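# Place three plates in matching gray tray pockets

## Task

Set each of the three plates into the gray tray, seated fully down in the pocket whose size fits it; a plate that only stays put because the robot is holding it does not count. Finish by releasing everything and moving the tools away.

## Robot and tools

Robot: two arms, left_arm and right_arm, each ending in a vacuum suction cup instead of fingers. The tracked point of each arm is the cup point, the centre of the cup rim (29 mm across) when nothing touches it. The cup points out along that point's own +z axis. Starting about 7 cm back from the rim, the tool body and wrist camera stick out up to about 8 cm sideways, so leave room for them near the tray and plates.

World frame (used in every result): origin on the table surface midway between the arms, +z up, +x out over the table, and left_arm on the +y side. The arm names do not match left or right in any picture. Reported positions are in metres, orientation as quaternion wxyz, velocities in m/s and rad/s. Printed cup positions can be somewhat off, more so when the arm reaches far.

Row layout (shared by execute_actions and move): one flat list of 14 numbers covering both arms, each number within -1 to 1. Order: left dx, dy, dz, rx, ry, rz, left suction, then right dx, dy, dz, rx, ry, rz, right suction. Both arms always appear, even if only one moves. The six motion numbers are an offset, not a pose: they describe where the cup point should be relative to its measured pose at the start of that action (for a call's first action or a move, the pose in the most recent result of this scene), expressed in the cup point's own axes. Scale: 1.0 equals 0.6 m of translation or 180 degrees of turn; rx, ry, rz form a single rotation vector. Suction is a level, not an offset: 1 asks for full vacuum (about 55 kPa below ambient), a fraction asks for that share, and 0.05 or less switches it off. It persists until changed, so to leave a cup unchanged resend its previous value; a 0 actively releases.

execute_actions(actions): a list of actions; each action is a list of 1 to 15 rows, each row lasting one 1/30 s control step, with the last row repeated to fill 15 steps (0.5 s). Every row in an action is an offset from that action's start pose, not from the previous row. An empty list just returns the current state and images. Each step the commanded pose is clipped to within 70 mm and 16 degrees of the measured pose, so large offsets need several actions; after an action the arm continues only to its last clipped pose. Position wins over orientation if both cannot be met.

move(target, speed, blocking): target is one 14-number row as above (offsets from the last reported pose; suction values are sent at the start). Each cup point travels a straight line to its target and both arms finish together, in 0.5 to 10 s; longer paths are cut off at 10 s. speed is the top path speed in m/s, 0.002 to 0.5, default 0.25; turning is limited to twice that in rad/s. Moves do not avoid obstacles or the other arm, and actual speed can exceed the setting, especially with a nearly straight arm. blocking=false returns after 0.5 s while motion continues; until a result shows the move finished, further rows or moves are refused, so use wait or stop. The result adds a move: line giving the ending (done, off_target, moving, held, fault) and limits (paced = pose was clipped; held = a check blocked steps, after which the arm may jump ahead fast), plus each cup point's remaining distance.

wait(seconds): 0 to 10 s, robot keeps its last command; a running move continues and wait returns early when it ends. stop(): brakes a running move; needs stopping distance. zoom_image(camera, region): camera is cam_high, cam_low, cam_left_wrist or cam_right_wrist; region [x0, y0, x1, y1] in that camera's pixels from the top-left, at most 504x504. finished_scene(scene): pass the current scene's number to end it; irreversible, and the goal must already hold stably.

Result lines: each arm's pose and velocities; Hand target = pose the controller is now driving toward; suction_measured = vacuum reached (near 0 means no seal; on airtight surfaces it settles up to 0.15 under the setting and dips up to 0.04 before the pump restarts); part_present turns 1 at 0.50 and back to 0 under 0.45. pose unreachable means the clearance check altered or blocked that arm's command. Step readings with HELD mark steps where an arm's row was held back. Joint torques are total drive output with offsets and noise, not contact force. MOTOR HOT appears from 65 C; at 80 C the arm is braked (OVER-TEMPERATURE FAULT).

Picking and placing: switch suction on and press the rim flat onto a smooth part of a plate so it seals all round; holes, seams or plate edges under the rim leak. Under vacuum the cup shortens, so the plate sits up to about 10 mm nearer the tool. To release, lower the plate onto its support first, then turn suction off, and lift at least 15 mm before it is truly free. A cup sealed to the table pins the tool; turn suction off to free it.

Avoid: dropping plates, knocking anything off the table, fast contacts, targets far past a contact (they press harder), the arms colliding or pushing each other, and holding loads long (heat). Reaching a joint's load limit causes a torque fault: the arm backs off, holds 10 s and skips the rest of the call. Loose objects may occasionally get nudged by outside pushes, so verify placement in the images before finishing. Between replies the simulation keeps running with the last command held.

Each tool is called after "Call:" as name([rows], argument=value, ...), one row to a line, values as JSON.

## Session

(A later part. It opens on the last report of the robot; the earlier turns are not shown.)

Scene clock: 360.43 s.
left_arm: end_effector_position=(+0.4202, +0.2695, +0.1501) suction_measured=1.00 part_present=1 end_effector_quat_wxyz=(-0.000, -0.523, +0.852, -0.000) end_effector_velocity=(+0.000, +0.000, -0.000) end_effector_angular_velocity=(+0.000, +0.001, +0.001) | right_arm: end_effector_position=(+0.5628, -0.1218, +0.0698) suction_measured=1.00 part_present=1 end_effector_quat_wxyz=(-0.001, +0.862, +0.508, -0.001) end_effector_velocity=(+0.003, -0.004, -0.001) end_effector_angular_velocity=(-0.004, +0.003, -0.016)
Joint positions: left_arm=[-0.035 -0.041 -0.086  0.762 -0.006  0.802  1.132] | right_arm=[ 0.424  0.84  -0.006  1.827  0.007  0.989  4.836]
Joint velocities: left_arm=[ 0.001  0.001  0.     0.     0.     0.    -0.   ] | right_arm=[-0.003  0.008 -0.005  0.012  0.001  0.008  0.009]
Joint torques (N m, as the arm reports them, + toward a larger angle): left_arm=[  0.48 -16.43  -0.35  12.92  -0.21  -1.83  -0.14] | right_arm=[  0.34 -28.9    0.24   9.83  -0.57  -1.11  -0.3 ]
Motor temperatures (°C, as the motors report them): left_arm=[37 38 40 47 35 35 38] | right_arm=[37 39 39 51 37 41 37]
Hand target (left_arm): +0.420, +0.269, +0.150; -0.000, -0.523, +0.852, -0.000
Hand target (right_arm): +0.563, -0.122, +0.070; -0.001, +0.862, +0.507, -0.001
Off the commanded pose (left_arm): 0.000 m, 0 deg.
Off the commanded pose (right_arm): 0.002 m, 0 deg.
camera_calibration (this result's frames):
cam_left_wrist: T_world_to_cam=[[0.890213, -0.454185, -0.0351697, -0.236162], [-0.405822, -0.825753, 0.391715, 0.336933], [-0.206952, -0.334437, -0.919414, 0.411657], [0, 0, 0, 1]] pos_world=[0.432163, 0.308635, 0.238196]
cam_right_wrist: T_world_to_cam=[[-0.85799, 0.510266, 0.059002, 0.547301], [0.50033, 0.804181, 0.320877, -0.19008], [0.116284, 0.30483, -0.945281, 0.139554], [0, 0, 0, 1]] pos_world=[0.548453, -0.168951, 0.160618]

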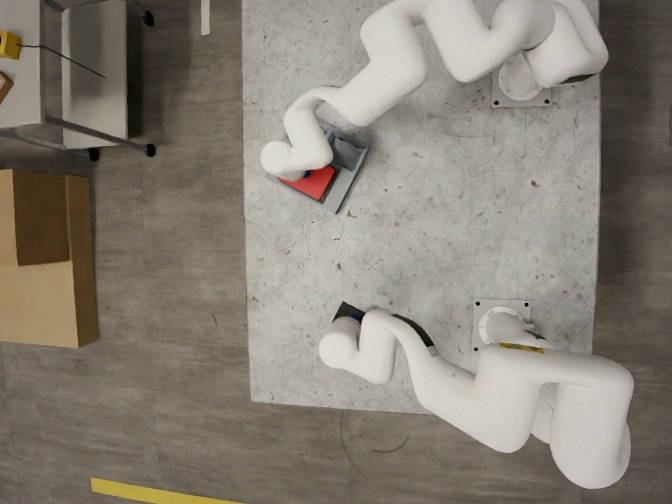

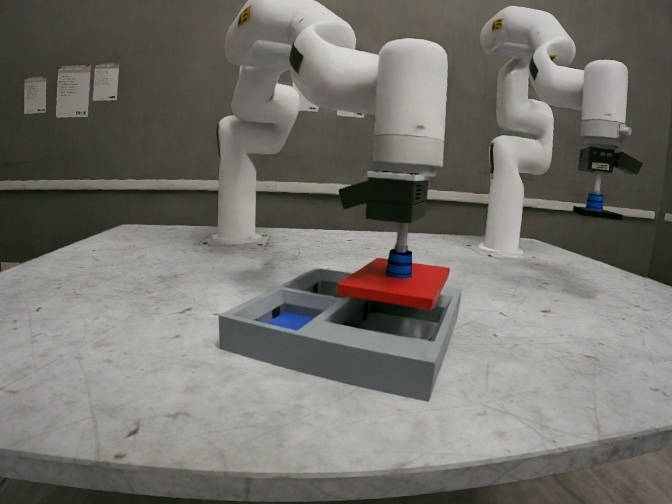

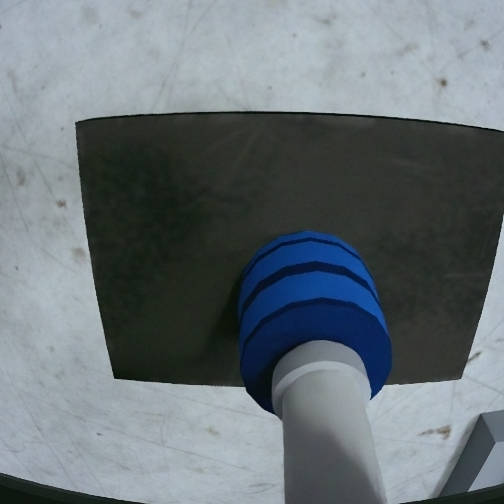

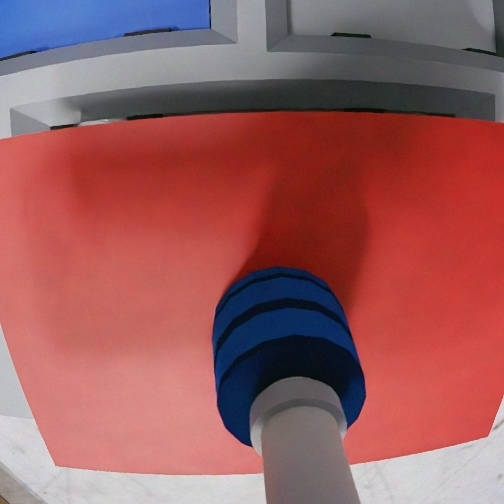

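Call:
move(target=[0, 0, 0, 0, 0, 0, 1, -0.0012, 0.0008, 0.0613, 0, 0, 0, 1], speed=0.06)

Call:
move(target=[0, 0, 0, 0, 0, 0, 1, 0, 0, 0.03, 0, 0, 0, 1], speed=0.015)

Scene clock: 384.43 s.
left_arm: end_effector_position=(+0.4202, +0.2695, +0.1501) suction_measured=0.98 part_present=1 end_effector_quat_wxyz=(-0.000, -0.523, +0.852, -0.000) end_effector_velocity=(+0.000, +0.000, +0.000) end_effector_angular_velocity=(-0.000, -0.000, +0.001) | right_arm: end_effector_position=(+0.5630, -0.1226, +0.0336) suction_measured=1.00 part_present=1 end_effector_quat_wxyz=(-0.001, +0.862, +0.508, -0.000) end_effector_velocity=(+0.001, +0.000, -0.001) end_effector_angular_velocity=(-0.000, -0.003, +0.001)
Joint positions: left_arm=[-0.035 -0.041 -0.086  0.762 -0.006  0.802  1.132] | right_arm=[ 0.423  0.898 -0.006  1.819  0.007  0.923  4.835]
Joint velocities: left_arm=[ 0.001  0.    -0.     0.    -0.    -0.    -0.   ] | right_arm=[ 0.     0.003 -0.     0.002 -0.002 -0.004  0.   ]
Joint torques (N m, as the arm reports them, + toward a larger angle): left_arm=[  0.4  -15.89  -0.26  13.35  -0.39  -1.73  -0.04] | right_arm=[  0.05 -29.02  -0.15   9.56  -0.75  -1.17  -0.39]
Motor temperatures (°C, as the motors report them): left_arm=[37 38 40 47 35 35 38] | right_arm=[37 41 39 52 37 41 37]
Hand target (left_arm): +0.420, +0.269, +0.150; -0.000, -0.523, +0.852, -0.000
Hand target (right_arm): +0.563, -0.123, +0.033; -0.001, +0.862, +0.508, -0.001
Off the commanded pose (left_arm): 0.000 m, 0 deg.
Off the commanded pose (right_arm): 0.001 m, 0 deg.
move: done
camera_calibration (this result's frames):
cam_left_wrist: T_world_to_cam=[[0.890213, -0.454185, -0.0351696, -0.236162], [-0.405822, -0.825753, 0.391715, 0.336933], [-0.206953, -0.334437, -0.919414, 0.411657], [0, 0, 0, 1]] pos_world=[0.432163, 0.308635, 0.238196]
cam_right_wrist: T_world_to_cam=[[-0.858055, 0.510219, 0.0584726, 0.550067], [0.500066, 0.804151, 0.321364, -0.177881], [0.116945, 0.304988, -0.945149, 0.105174], [0, 0, 0, 1]] pos_world=[0.54864, -0.169689, 0.124406]

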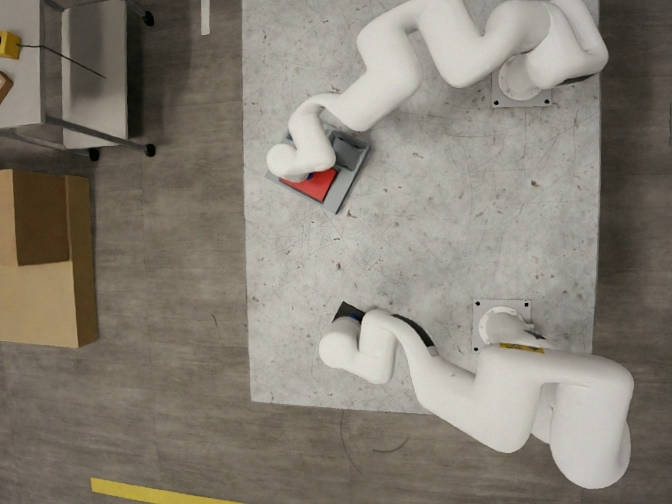

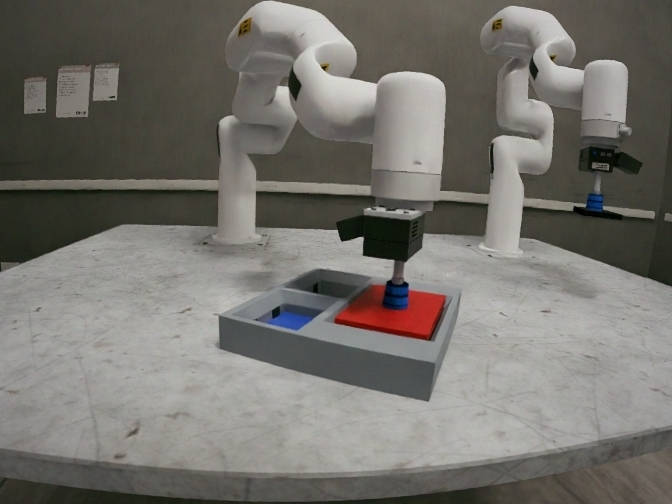

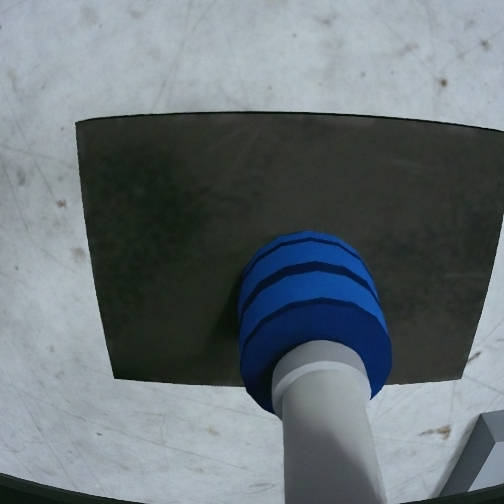

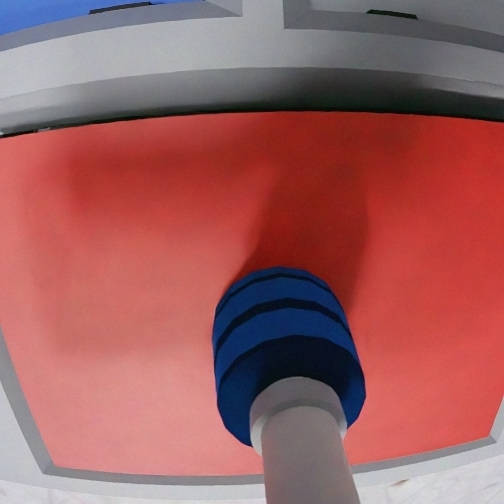

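Scene clock: 385.90 s.
left_arm: end_effector_position=(+0.4202, +0.2695, +0.1501) suction_measured=0.99 part_present=1 end_effector_quat_wxyz=(-0.000, -0.523, +0.852, -0.000) end_effector_velocity=(+0.000, +0.000, -0.000) end_effector_angular_velocity=(+0.000, +0.000, +0.001) | right_arm: end_effector_position=(+0.5633, -0.1227, +0.0160) suction_measured=1.00 part_present=1 end_effector_quat_wxyz=(-0.001, +0.862, +0.508, -0.000) end_effector_velocity=(-0.000, +0.000, -0.001) end_effector_angular_velocity=(+0.001, +0.000, +0.000)
Joint positions: left_arm=[-0.035 -0.041 -0.086  0.762 -0.006  0.802  1.132] | right_arm=[ 0.423  0.93  -0.006  1.823  0.008  0.893  4.835]
Joint velocities: left_arm=[ 0.     0.001  0.     0.001  0.     0.    -0.   ] | right_arm=[ 0.     0.002  0.     0.     0.001 -0.002 -0.001]
Joint torques (N m, as the arm reports them, + toward a larger angle): left_arm=[  0.51 -16.06  -0.49  12.71  -0.06  -1.67  -0.07] | right_arm=[  0.87 -27.33   1.4    8.55  -0.82  -1.12  -0.2 ]
Motor temperatures (°C, as the motors report them): left_arm=[37 38 40 47 35 35 38] | right_arm=[37 41 39 52 37 41 37]
Hand target (left_arm): +0.420, +0.269, +0.150; -0.000, -0.523, +0.852, -0.000
Hand target (right_arm): +0.563, -0.123, +0.016; -0.001, +0.862, +0.508, -0.000
Off the commanded pose (left_arm): 0.000 m, 0 deg.
Off the commanded pose (right_arm): 0.001 m, 0 deg.
move: done
camera_calibration (this result's frames):
cam_left_wrist: T_world_to_cam=[[0.890213, -0.454185, -0.0351694, -0.236162], [-0.405822, -0.825753, 0.391715, 0.336933], [-0.206952, -0.334437, -0.919414, 0.411657], [0, 0, 0, 1]] pos_world=[0.432163, 0.308635, 0.238196]
cam_right_wrist: T_world_to_cam=[[-0.857979, 0.510409, 0.0579231, 0.551359], [0.500044, 0.804054, 0.321641, -0.172272], [0.117595, 0.304925, -0.945088, 0.0882012], [0, 0, 0, 1]] pos_world=[0.548826, -0.169797, 0.106831]

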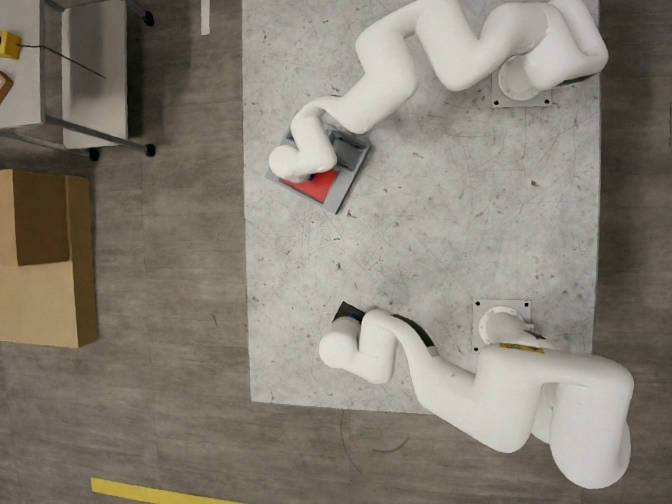

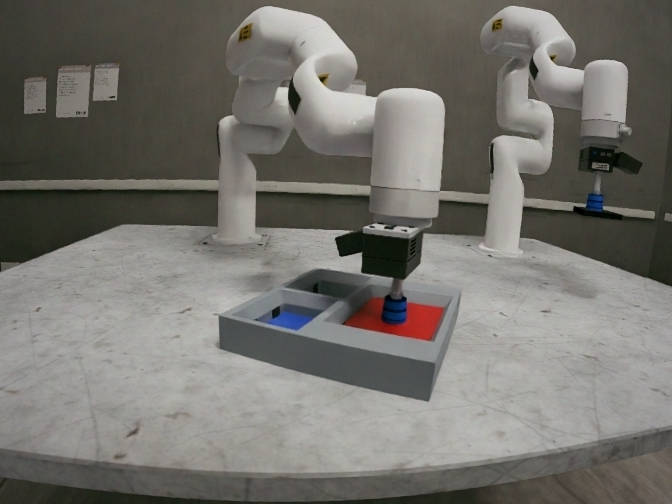

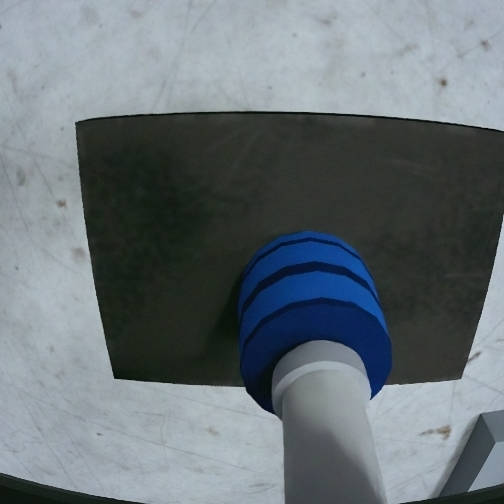

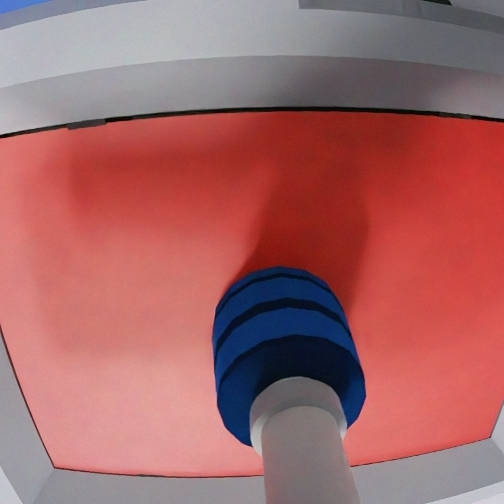

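Call:
move(target=[0, 0, 0, 0, 0, 0, 1, -0.0006, 0, 0.0175, 0, 0, 0, 1], speed=0.012)

Scene clock: 389.97 s.
left_arm: end_effector_position=(+0.4202, +0.2695, +0.1501) suction_measured=0.99 part_present=1 end_effector_quat_wxyz=(-0.000, -0.523, +0.852, -0.000) end_effector_velocity=(-0.000, +0.000, -0.000) end_effector_angular_velocity=(-0.000, +0.001, +0.001) | right_arm: end_effector_position=(+0.5631, -0.1228, +0.0058) suction_measured=1.00 part_present=1 end_effector_quat_wxyz=(-0.001, +0.862, +0.508, -0.000) end_effector_velocity=(+0.001, -0.001, +0.001) end_effector_angular_velocity=(+0.000, -0.003, -0.002)
Joint positions: left_arm=[-0.035 -0.041 -0.086  0.762 -0.006  0.802  1.132] | right_arm=[ 0.423  0.948 -0.006  1.824  0.008  0.876  4.835]
Joint velocities: left_arm=[ 0.     0.     0.    -0.    -0.     0.001 -0.001] | right_arm=[-0.    -0.    -0.001  0.001  0.    -0.002  0.   ]
Joint torques (N m, as the arm reports them, + toward a larger angle): left_arm=[  0.16 -15.89  -0.43  12.74   0.25  -1.89  -0.07] | right_arm=[  0.23 -26.78   0.84   8.28  -0.71  -1.41  -0.5 ]
Motor temperatures (°C, as the motors report them): left_arm=[37 38 40 47 35 35 38] | right_arm=[37 41 39 52 37 41 37]
Hand target (left_arm): +0.420, +0.269, +0.150; -0.000, -0.523, +0.852, -0.000
Hand target (right_arm): +0.563, -0.123, +0.005; -0.001, +0.862, +0.508, -0.000
Off the commanded pose (left_arm): 0.000 m, 0 deg.
Off the commanded pose (right_arm): 0.000 m, 0 deg.
move: done
camera_calibration (this result's frames):
cam_left_wrist: T_world_to_cam=[[0.890213, -0.454185, -0.0351694, -0.236162], [-0.405822, -0.825753, 0.391715, 0.336933], [-0.206952, -0.334437, -0.919414, 0.411657], [0, 0, 0, 1]] pos_world=[0.432163, 0.308635, 0.238196]
cam_right_wrist: T_world_to_cam=[[-0.858097, 0.510218, 0.0578535, 0.551918], [0.499812, 0.804096, 0.321897, -0.168686], [0.117718, 0.305135, -0.945005, 0.0785408], [0, 0, 0, 1]] pos_world=[0.548665, -0.169924, 0.0965908]

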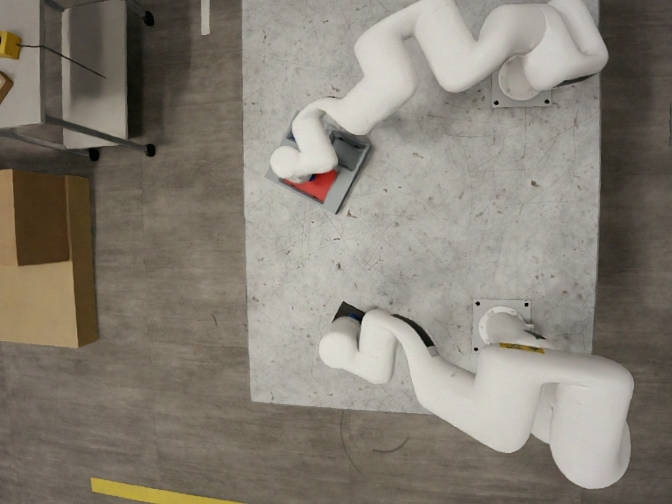

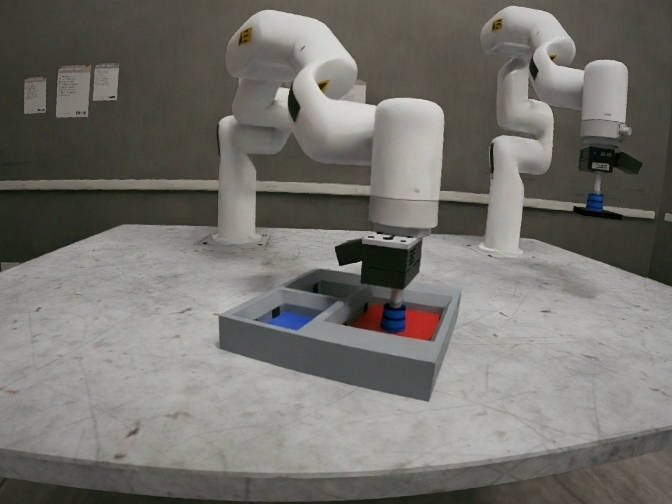

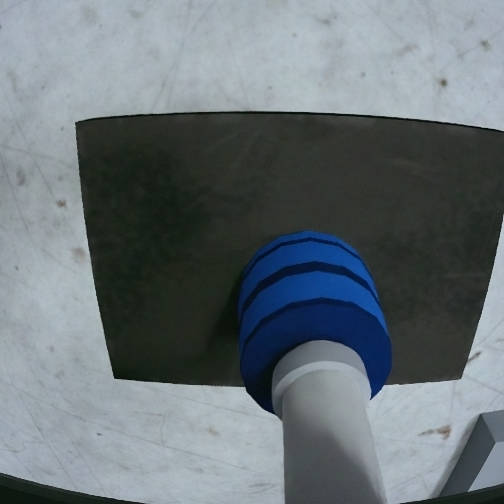

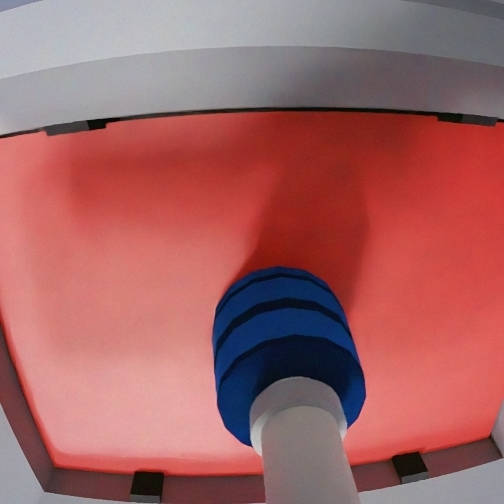

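Call:
move(target=[0, 0, 0, 0, 0, 0, 1, 0, 0, 0.0035, 0, 0, 0, 1], speed=0.006)

Scene clock: 393.90 s.
left_arm: end_effector_position=(+0.4202, +0.2695, +0.1501) suction_measured=1.00 part_present=1 end_effector_quat_wxyz=(-0.000, -0.523, +0.852, -0.000) end_effector_velocity=(-0.000, +0.000, +0.000) end_effector_angular_velocity=(-0.000, -0.001, -0.001) | right_arm: end_effector_position=(+0.5636, -0.1227, +0.0048) suction_measured=1.00 part_present=1 end_effector_quat_wxyz=(-0.000, +0.862, +0.508, +0.001) end_effector_velocity=(-0.000, +0.000, -0.001) end_effector_angular_velocity=(+0.000, +0.001, +0.000)
Joint positions: left_arm=[-0.035 -0.041 -0.086  0.762 -0.006  0.802  1.132] | right_arm=[ 0.423  0.951 -0.006  1.826  0.008  0.873  4.835]
Joint velocities: left_arm=[-0.    -0.001  0.    -0.    -0.    -0.     0.001] | right_arm=[-0.     0.002  0.001  0.    -0.    -0.001  0.   ]
Joint torques (N m, as the arm reports them, + toward a larger angle): left_arm=[  0.12 -16.2   -0.23  12.9   -0.07  -1.88   0.01] | right_arm=[  0.55 -21.57   0.59   7.35  -0.69  -2.18  -0.27]
Motor temperatures (°C, as the motors report them): left_arm=[37 38 40 47 35 35 38] | right_arm=[37 41 39 52 37 41 37]
Hand target (left_arm): +0.420, +0.269, +0.150; -0.000, -0.523, +0.852, -0.000
Hand target (right_arm): +0.563, -0.123, +0.004; -0.001, +0.862, +0.508, -0.000
Off the commanded pose (left_arm): 0.000 m, 0 deg.
Off the commanded pose (right_arm): 0.001 m, 0 deg.
move: done
camera_calibration (this result's frames):
cam_left_wrist: T_world_to_cam=[[0.890213, -0.454185, -0.0351695, -0.236162], [-0.405822, -0.825753, 0.391715, 0.336933], [-0.206952, -0.334437, -0.919414, 0.411657], [0, 0, 0, 1]] pos_world=[0.432163, 0.308635, 0.238196]
cam_right_wrist: T_world_to_cam=[[-0.858103, 0.510316, 0.0568931, 0.552395], [0.499481, 0.803881, 0.322944, -0.168524], [0.119068, 0.305536, -0.944706, 0.0768347], [0, 0, 0, 1]] pos_world=[0.549038, -0.169898, 0.0955826]

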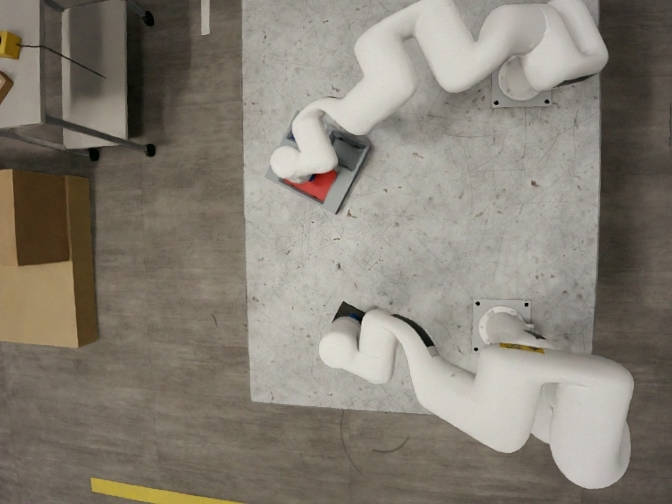

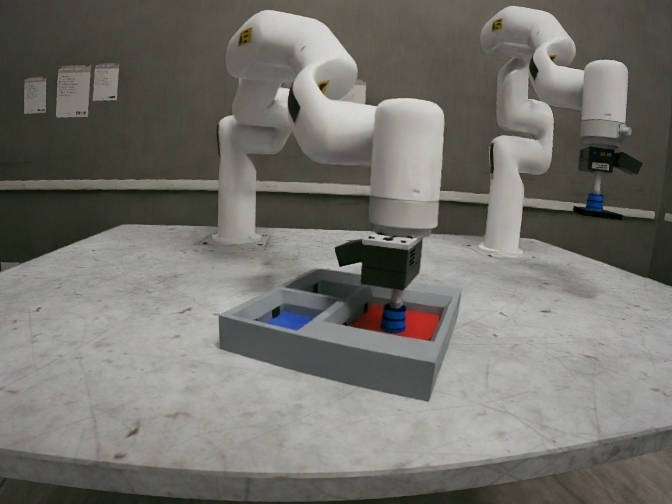

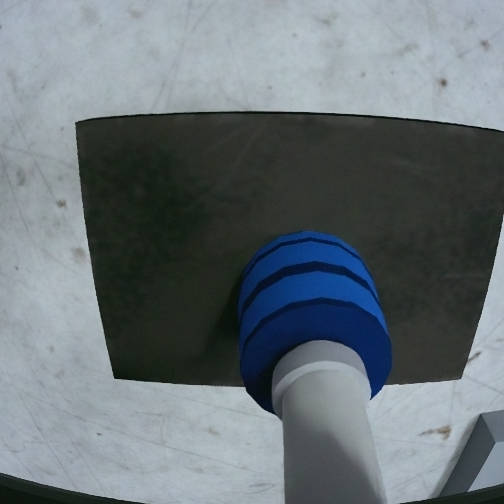

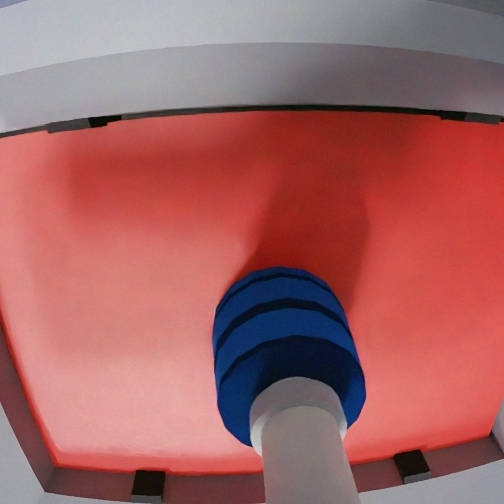

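Call:
execute_actions([
  [[0, 0, 0, 0, 0, 0, 1, 0, 0, 0.0005, 0, 0, 0, 0]],
])

Scene clock: 397.40 s.
left_arm: end_effector_position=(+0.4202, +0.2695, +0.1501) suction_measured=0.96 part_present=1 end_effector_quat_wxyz=(-0.000, -0.523, +0.852, -0.000) end_effector_velocity=(+0.000, +0.000, +0.001) end_effector_angular_velocity=(-0.000, -0.001, +0.000) | right_arm: end_effector_position=(+0.5634, -0.1227, +0.0042) suction_measured=0.00 part_present=0 end_effector_quat_wxyz=(-0.001, +0.862, +0.508, +0.000) end_effector_velocity=(-0.000, +0.001, +0.000) end_effector_angular_velocity=(+0.002, -0.000, -0.003)
Joint positions: left_arm=[-0.035 -0.041 -0.086  0.762 -0.006  0.802  1.132] | right_arm=[ 0.423  0.952 -0.006  1.825  0.008  0.873  4.835]
Joint velocities: left_arm=[ 0.001 -0.001  0.     0.    -0.     0.     0.001] | right_arm=[ 0.    -0.001  0.001  0.     0.002 -0.     0.002]
Joint torques (N m, as the arm reports them, + toward a larger angle): left_arm=[ -0.23 -16.05  -0.25  13.04  -0.03  -1.8    0.01] | right_arm=[  0.78 -13.88   0.88   4.82  -0.53  -2.68  -0.15]
Motor temperatures (°C, as the motors report them): left_arm=[37 38 40 47 35 35 38] | right_arm=[37 40 39 51 37 41 37]
Hand target (left_arm): +0.420, +0.269, +0.150; -0.000, -0.523, +0.852, -0.000
Hand target (right_arm): +0.564, -0.123, +0.005; -0.000, +0.862, +0.508, +0.001
Off the commanded pose (left_arm): 0.000 m, 0 deg.
Off the commanded pose (right_arm): 0.000 m, 0 deg.
Step readings (end_effector_position):
0: left_arm (+0.4202, +0.2695, +0.1501) | right_arm (+0.5632, -0.1227, +0.0038)
1: left_arm (+0.4202, +0.2695, +0.1501) | right_arm (+0.5633, -0.1227, +0.0039)
2: left_arm (+0.4202, +0.2695, +0.1501) | right_arm (+0.5633, -0.1227, +0.0041)
4: left_arm (+0.4202, +0.2695, +0.1501) | right_arm (+0.5633, -0.1227, +0.0041)
8: left_arm (+0.4202, +0.2695, +0.1501) | right_arm (+0.5633, -0.1227, +0.0041)
15: end_effector_position above
camera_calibration (this result's frames):
cam_left_wrist: T_world_to_cam=[[0.890213, -0.454185, -0.0351694, -0.236162], [-0.405822, -0.825753, 0.391715, 0.336933], [-0.206952, -0.334437, -0.919414, 0.411657], [0, 0, 0, 1]] pos_world=[0.432163, 0.308635, 0.238196]
cam_right_wrist: T_world_to_cam=[[-0.858109, 0.51025, 0.0573886, 0.552217], [0.499637, 0.803997, 0.322414, -0.168265], [0.118372, 0.30534, -0.944857, 0.0766622], [0, 0, 0, 1]] pos_world=[0.54886, -0.169892, 0.094995]

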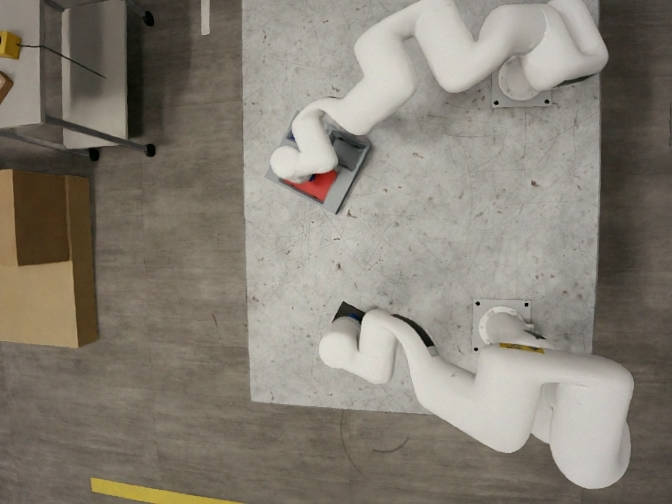

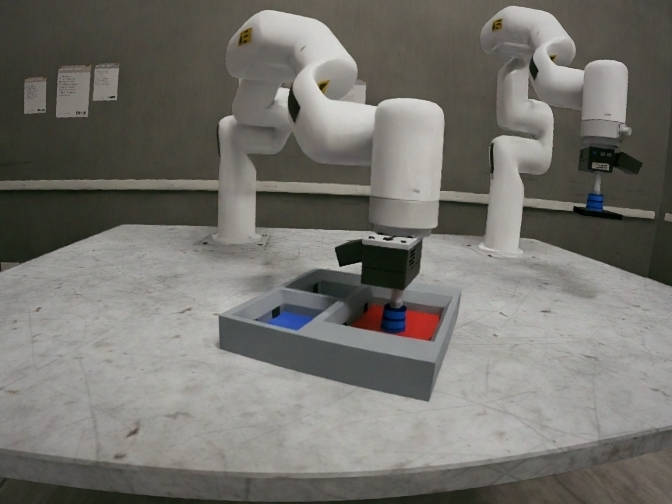

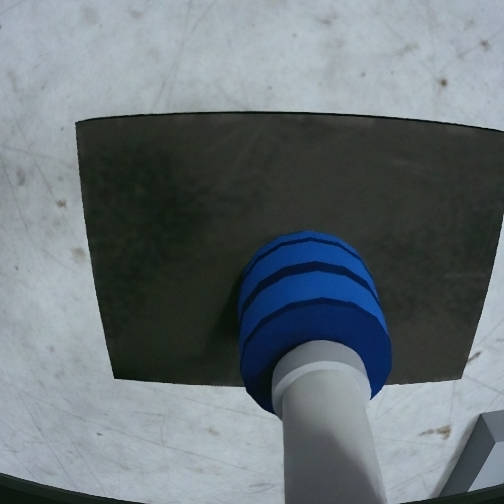

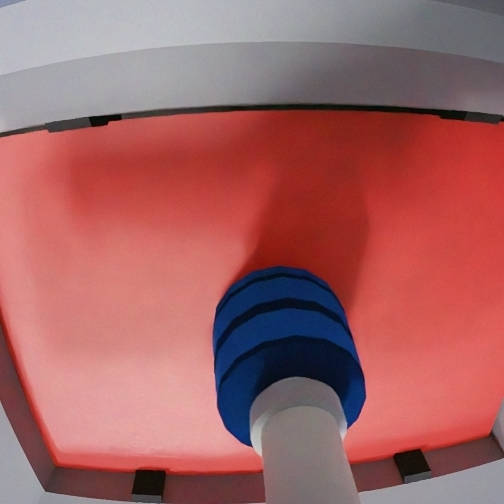

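Call:
move(target=[0.2079, -0.1428, 0, 0, 0, 0, 1, 0, 0, -0.09, 0, 0, 0, 0], speed=0.2)

Scene clock: 403.93 s.
left_arm: end_effector_position=(+0.4400, +0.1199, +0.1501) suction_measured=0.98 part_present=1 end_effector_quat_wxyz=(-0.000, -0.523, +0.852, -0.000) end_effector_velocity=(+0.000, -0.003, +0.000) end_effector_angular_velocity=(+0.000, -0.001, -0.002) | right_arm: end_effector_position=(+0.5632, -0.1229, +0.0580) suction_measured=0.00 part_present=0 end_effector_quat_wxyz=(-0.001, +0.862, +0.508, +0.000) end_effector_velocity=(+0.000, +0.000, +0.001) end_effector_angular_velocity=(+0.000, -0.001, +0.001)
Joint positions: left_arm=[-0.201  0.151 -0.236  0.992  0.046  0.845  0.783] | right_arm=[ 0.423  0.857 -0.006  1.82   0.007  0.964  4.835]
Joint velocities: left_arm=[-0.003  0.005 -0.003  0.007  0.002  0.002 -0.005] | right_arm=[ 0.    -0.001  0.     0.001 -0.001  0.001 -0.   ]
Joint torques (N m, as the arm reports them, + toward a larger angle): left_arm=[  0.13 -20.67  -0.9   13.11  -0.02  -1.92   0.06] | right_arm=[ -0.3  -28.31   0.2    9.34  -0.74  -0.96  -0.28]
Motor temperatures (°C, as the motors report them): left_arm=[37 38 40 47 35 35 38] | right_arm=[37 40 39 50 37 42 37]
Hand target (left_arm): +0.440, +0.120, +0.150; -0.000, -0.523, +0.852, -0.000
Hand target (right_arm): +0.563, -0.123, +0.058; -0.001, +0.862, +0.508, +0.000
Off the commanded pose (left_arm): 0.001 m, 0 deg.
Off the commanded pose (right_arm): 0.000 m, 0 deg.
move: done
camera_calibration (this result's frames):
cam_left_wrist: T_world_to_cam=[[0.890376, -0.453845, -0.0354328, -0.321818], [-0.405465, -0.826028, 0.391505, 0.221432], [-0.206951, -0.33422, -0.919494, 0.365703], [0, 0, 0, 1]] pos_world=[0.452004, 0.159078, 0.238167]
cam_right_wrist: T_world_to_cam=[[-0.858032, 0.510341, 0.0577396, 0.549022], [0.499845, 0.803923, 0.322276, -0.185509], [0.118052, 0.305384, -0.944883, 0.127731], [0, 0, 0, 1]] pos_world=[0.548725, -0.17006, 0.148775]

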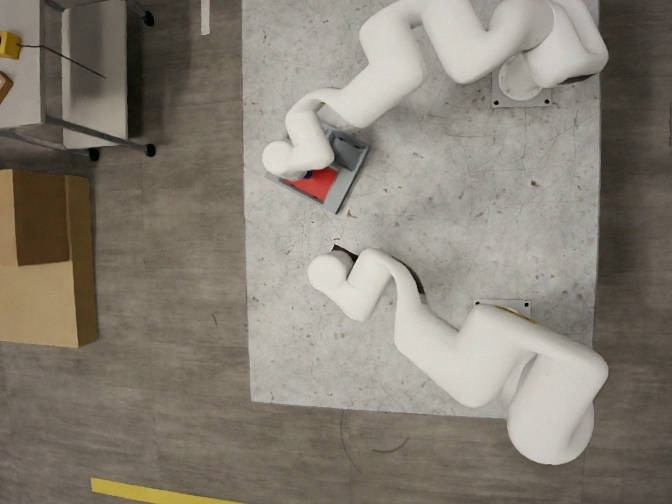

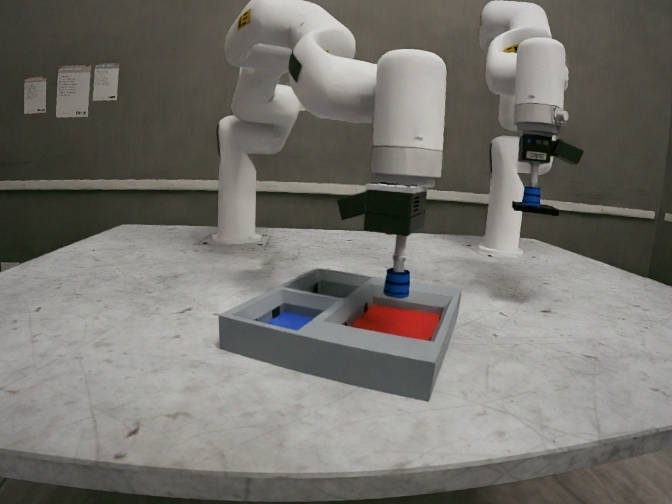

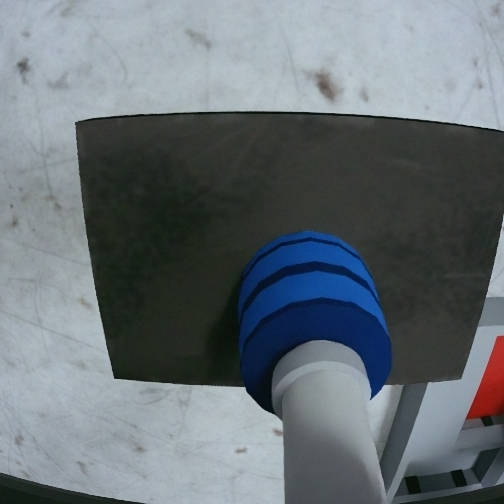

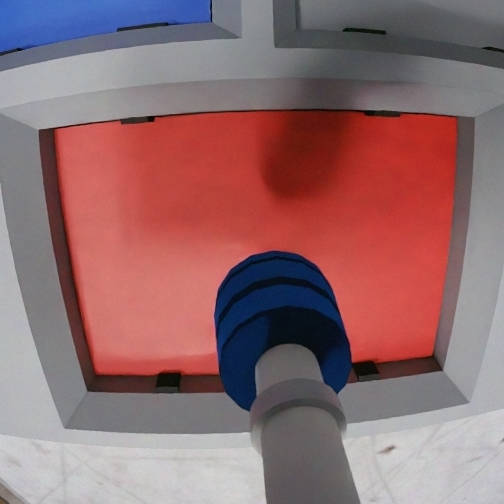

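Call:
move(target=[0.4551, -0.2615, 0.1085, 0, 0, 0.0122, 1, -0.6652, -0.0761, -0.2367, 0, 0, 0, 0], speed=0.35)

Scene clock: 428.47 s.
left_arm: end_effector_position=(+0.4560, -0.1946, +0.0847) suction_measured=0.98 part_present=1 end_effector_quat_wxyz=(+0.001, -0.506, +0.863, -0.000) end_effector_velocity=(+0.000, -0.002, -0.001) end_effector_angular_velocity=(+0.006, +0.006, -0.002) | right_arm: end_effector_position=(+0.3307, -0.4504, +0.1985) suction_measured=0.00 part_present=0 end_effector_quat_wxyz=(-0.002, +0.862, +0.507, +0.001) end_effector_velocity=(-0.001, -0.002, +0.002) end_effector_angular_velocity=(-0.000, -0.003, -0.001)
Joint positions: left_arm=[-0.674  0.966 -0.31   2.059  0.282  1.131  0.312] | right_arm=[ 0.097 -0.259 -0.257  0.702 -0.074  0.956  4.312]
Joint velocities: left_arm=[-0.008  0.018  0.001  0.034 -0.001  0.023  0.003] | right_arm=[-0.003 -0.007 -0.002 -0.001 -0.003  0.003 -0.003]
Joint torques (N m, as the arm reports them, + toward a larger angle): left_arm=[  0.39 -35.12  -3.09  13.53  -0.3   -2.02  -0.03] | right_arm=[-0.62 -9.49  2.19  9.24 -0.65 -0.95 -0.38]
Motor temperatures (°C, as the motors report them): left_arm=[37 39 40 47 35 35 38] | right_arm=[37 40 39 51 37 42 37]
Hand target (left_arm): +0.456, -0.195, +0.084; +0.000, -0.506, +0.863, +0.000
Hand target (right_arm): +0.331, -0.451, +0.199; -0.002, +0.862, +0.507, +0.001
Off the commanded pose (left_arm): 0.001 m, 0 deg.
Off the commanded pose (right_arm): 0.002 m, 0 deg.
move: done
camera_calibration (this result's frames):
cam_left_wrist: T_world_to_cam=[[0.871713, -0.488805, -0.0344522, -0.479436], [-0.438544, -0.809582, 0.3902, 0.01202], [-0.218624, -0.325033, -0.920085, 0.210963], [0, 0, 0, 1]] pos_world=[0.469323, -0.15605, 0.172896]
cam_right_wrist: T_world_to_cam=[[-0.857824, 0.510376, 0.0604578, 0.508013], [0.500433, 0.802677, 0.324463, 0.14754], [0.11707, 0.308587, -0.943964, 0.389595], [0, 0, 0, 1]] pos_world=[0.316341, -0.497929, 0.289179]

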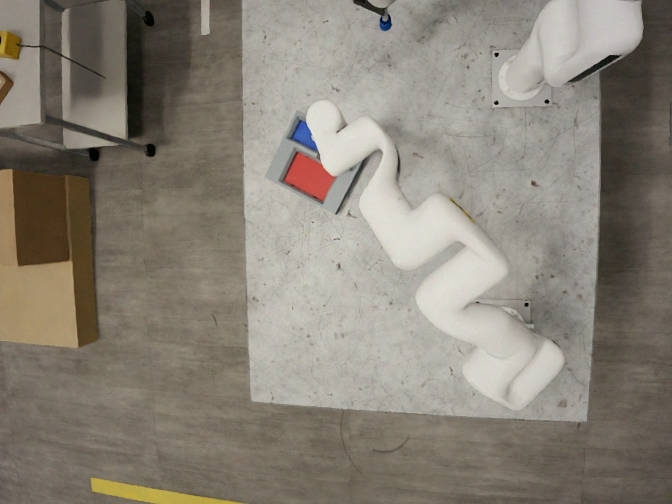

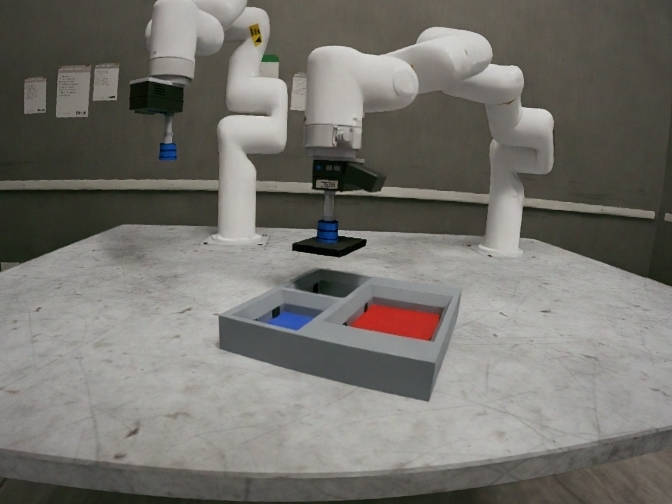

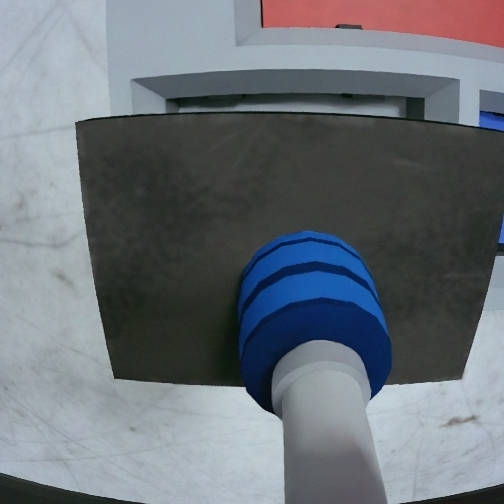

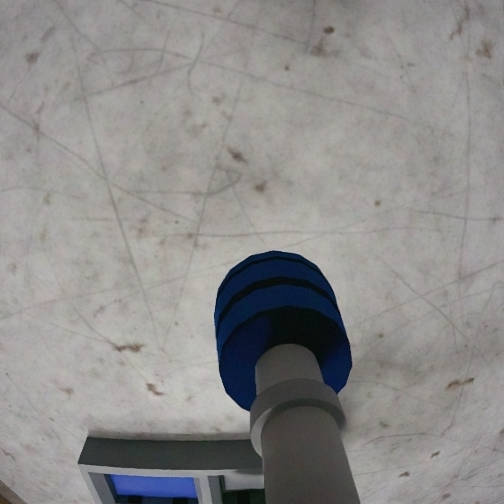

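Call:
execute_actions(actions=[])

Call:
zoom_image(camera="cam_left_wrist", region=[60, 60, 240, 140])

Call:
zoom_image(camera="cam_left_wrist", region=[324, 60, 504, 140])

Call:
zoom_image(camera="cam_left_wrist", region=[80, 340, 160, 400])

Call:
zoom_image(camera="cam_left_wrist", region=[420, 340, 500, 400])

Scene clock: 433.57 s.
left_arm: end_effector_position=(+0.4558, -0.1949, +0.0845) suction_measured=0.99 part_present=1 end_effector_quat_wxyz=(+0.000, -0.506, +0.863, +0.000) end_effector_velocity=(+0.000, +0.000, -0.000) end_effector_angular_velocity=(+0.001, +0.000, +0.001) | right_arm: end_effector_position=(+0.3306, -0.4508, +0.1988) suction_measured=0.00 part_present=0 end_effector_quat_wxyz=(-0.002, +0.862, +0.507, +0.001) end_effector_velocity=(-0.000, -0.000, -0.000) end_effector_angular_velocity=(-0.000, +0.000, +0.002)
Joint positions: left_arm=[-0.675  0.968 -0.31   2.062  0.282  1.133  0.312] | right_arm=[ 0.096 -0.26  -0.257  0.702 -0.074  0.956  4.312]
Joint velocities: left_arm=[ 0.001  0.001 -0.     0.     0.001 -0.    -0.   ] | right_arm=[ 0.     0.    -0.    -0.    -0.    -0.    -0.002]
Joint torques (N m, as the arm reports them, + toward a larger angle): left_arm=[  0.23 -34.86  -3.43  14.09  -0.1   -1.78   0.  ] | right_arm=[ -0.05 -10.23   1.99   9.42  -0.72  -1.17  -0.19]
Motor temperatures (°C, as the motors report them): left_arm=[37 40 40 48 35 35 38] | right_arm=[37 40 39 52 37 42 37]
Hand target (left_arm): +0.456, -0.195, +0.084; +0.000, -0.506, +0.863, +0.000
Hand target (right_arm): +0.331, -0.451, +0.199; -0.002, +0.862, +0.507, +0.001
Off the commanded pose (left_arm): 0.001 m, 0 deg.
Off the commanded pose (right_arm): 0.001 m, 0 deg.
camera_calibration (this result's frames):
cam_left_wrist: T_world_to_cam=[[0.871534, -0.489052, -0.0354355, -0.479378], [-0.438509, -0.809718, 0.389958, 0.0118043], [-0.219403, -0.324323, -0.920151, 0.211111], [0, 0, 0, 1]] pos_world=[0.469289, -0.156414, 0.172664]
cam_right_wrist: T_world_to_cam=[[-0.857579, 0.510837, 0.060035, 0.508285], [0.50069, 0.80237, 0.324826, 0.147451], [0.117763, 0.308623, -0.943866, 0.389728], [0, 0, 0, 1]] pos_world=[0.316172, -0.498239, 0.28944]

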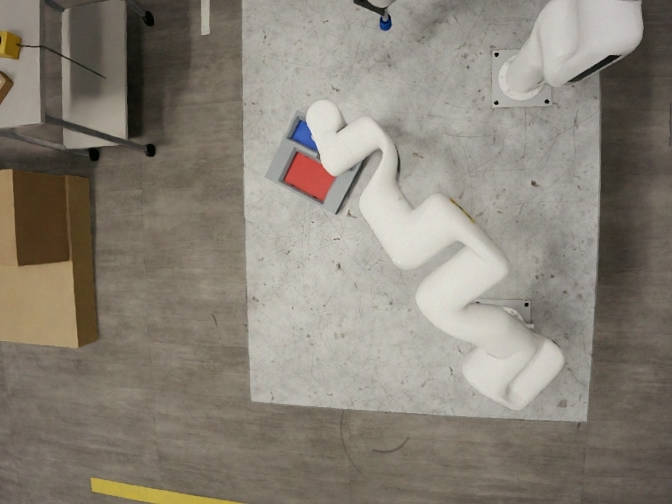

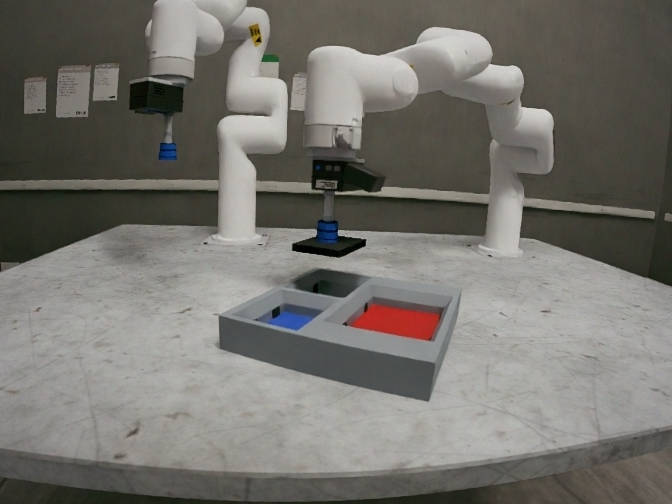

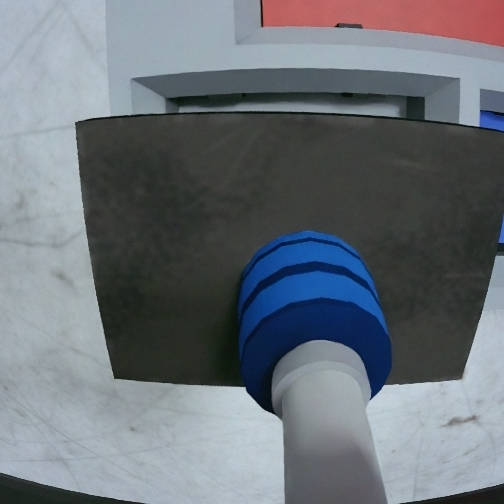

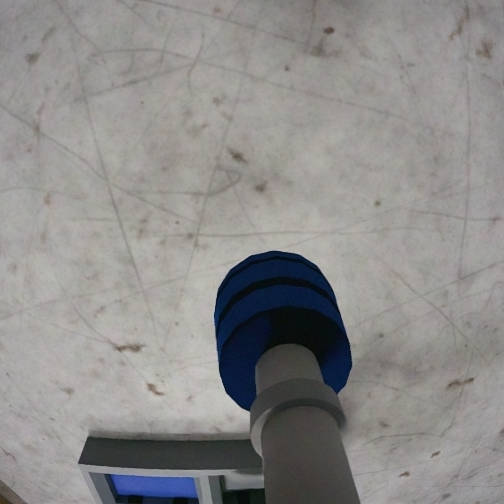

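Region (60, 60, 240, 140) of cam_left_wrist's 504x504 image, scaled by 2.800, with more detail than that image has.

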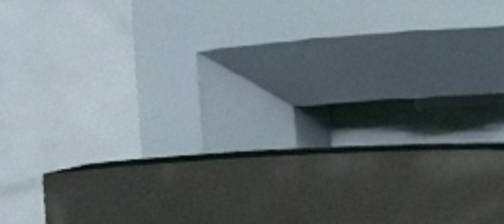

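Region (324, 60, 504, 140) of cam_left_wrist's 504x504 image, scaled by 2.800, with more detail than that image has.

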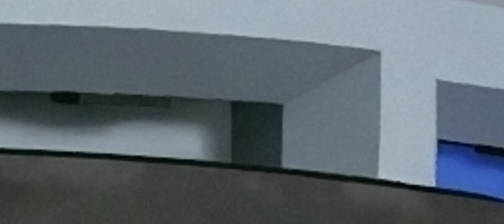

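Region (80, 340, 160, 400) of cam_left_wrist's 504x504 image, scaled by 6.300, with more detail than that image has; it fills the top 378 rows of this view, and the rest is white.

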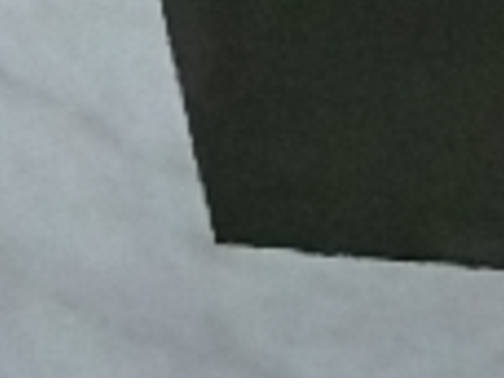

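Region (420, 340, 500, 400) of cam_left_wrist's 504x504 image, scaled by 6.300, with more detail than that image has; it fills the top 378 rows of this view, and the rest is white.

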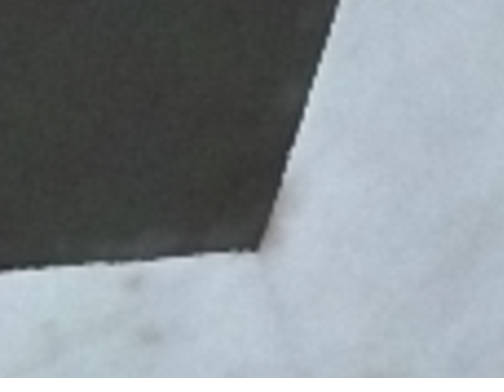

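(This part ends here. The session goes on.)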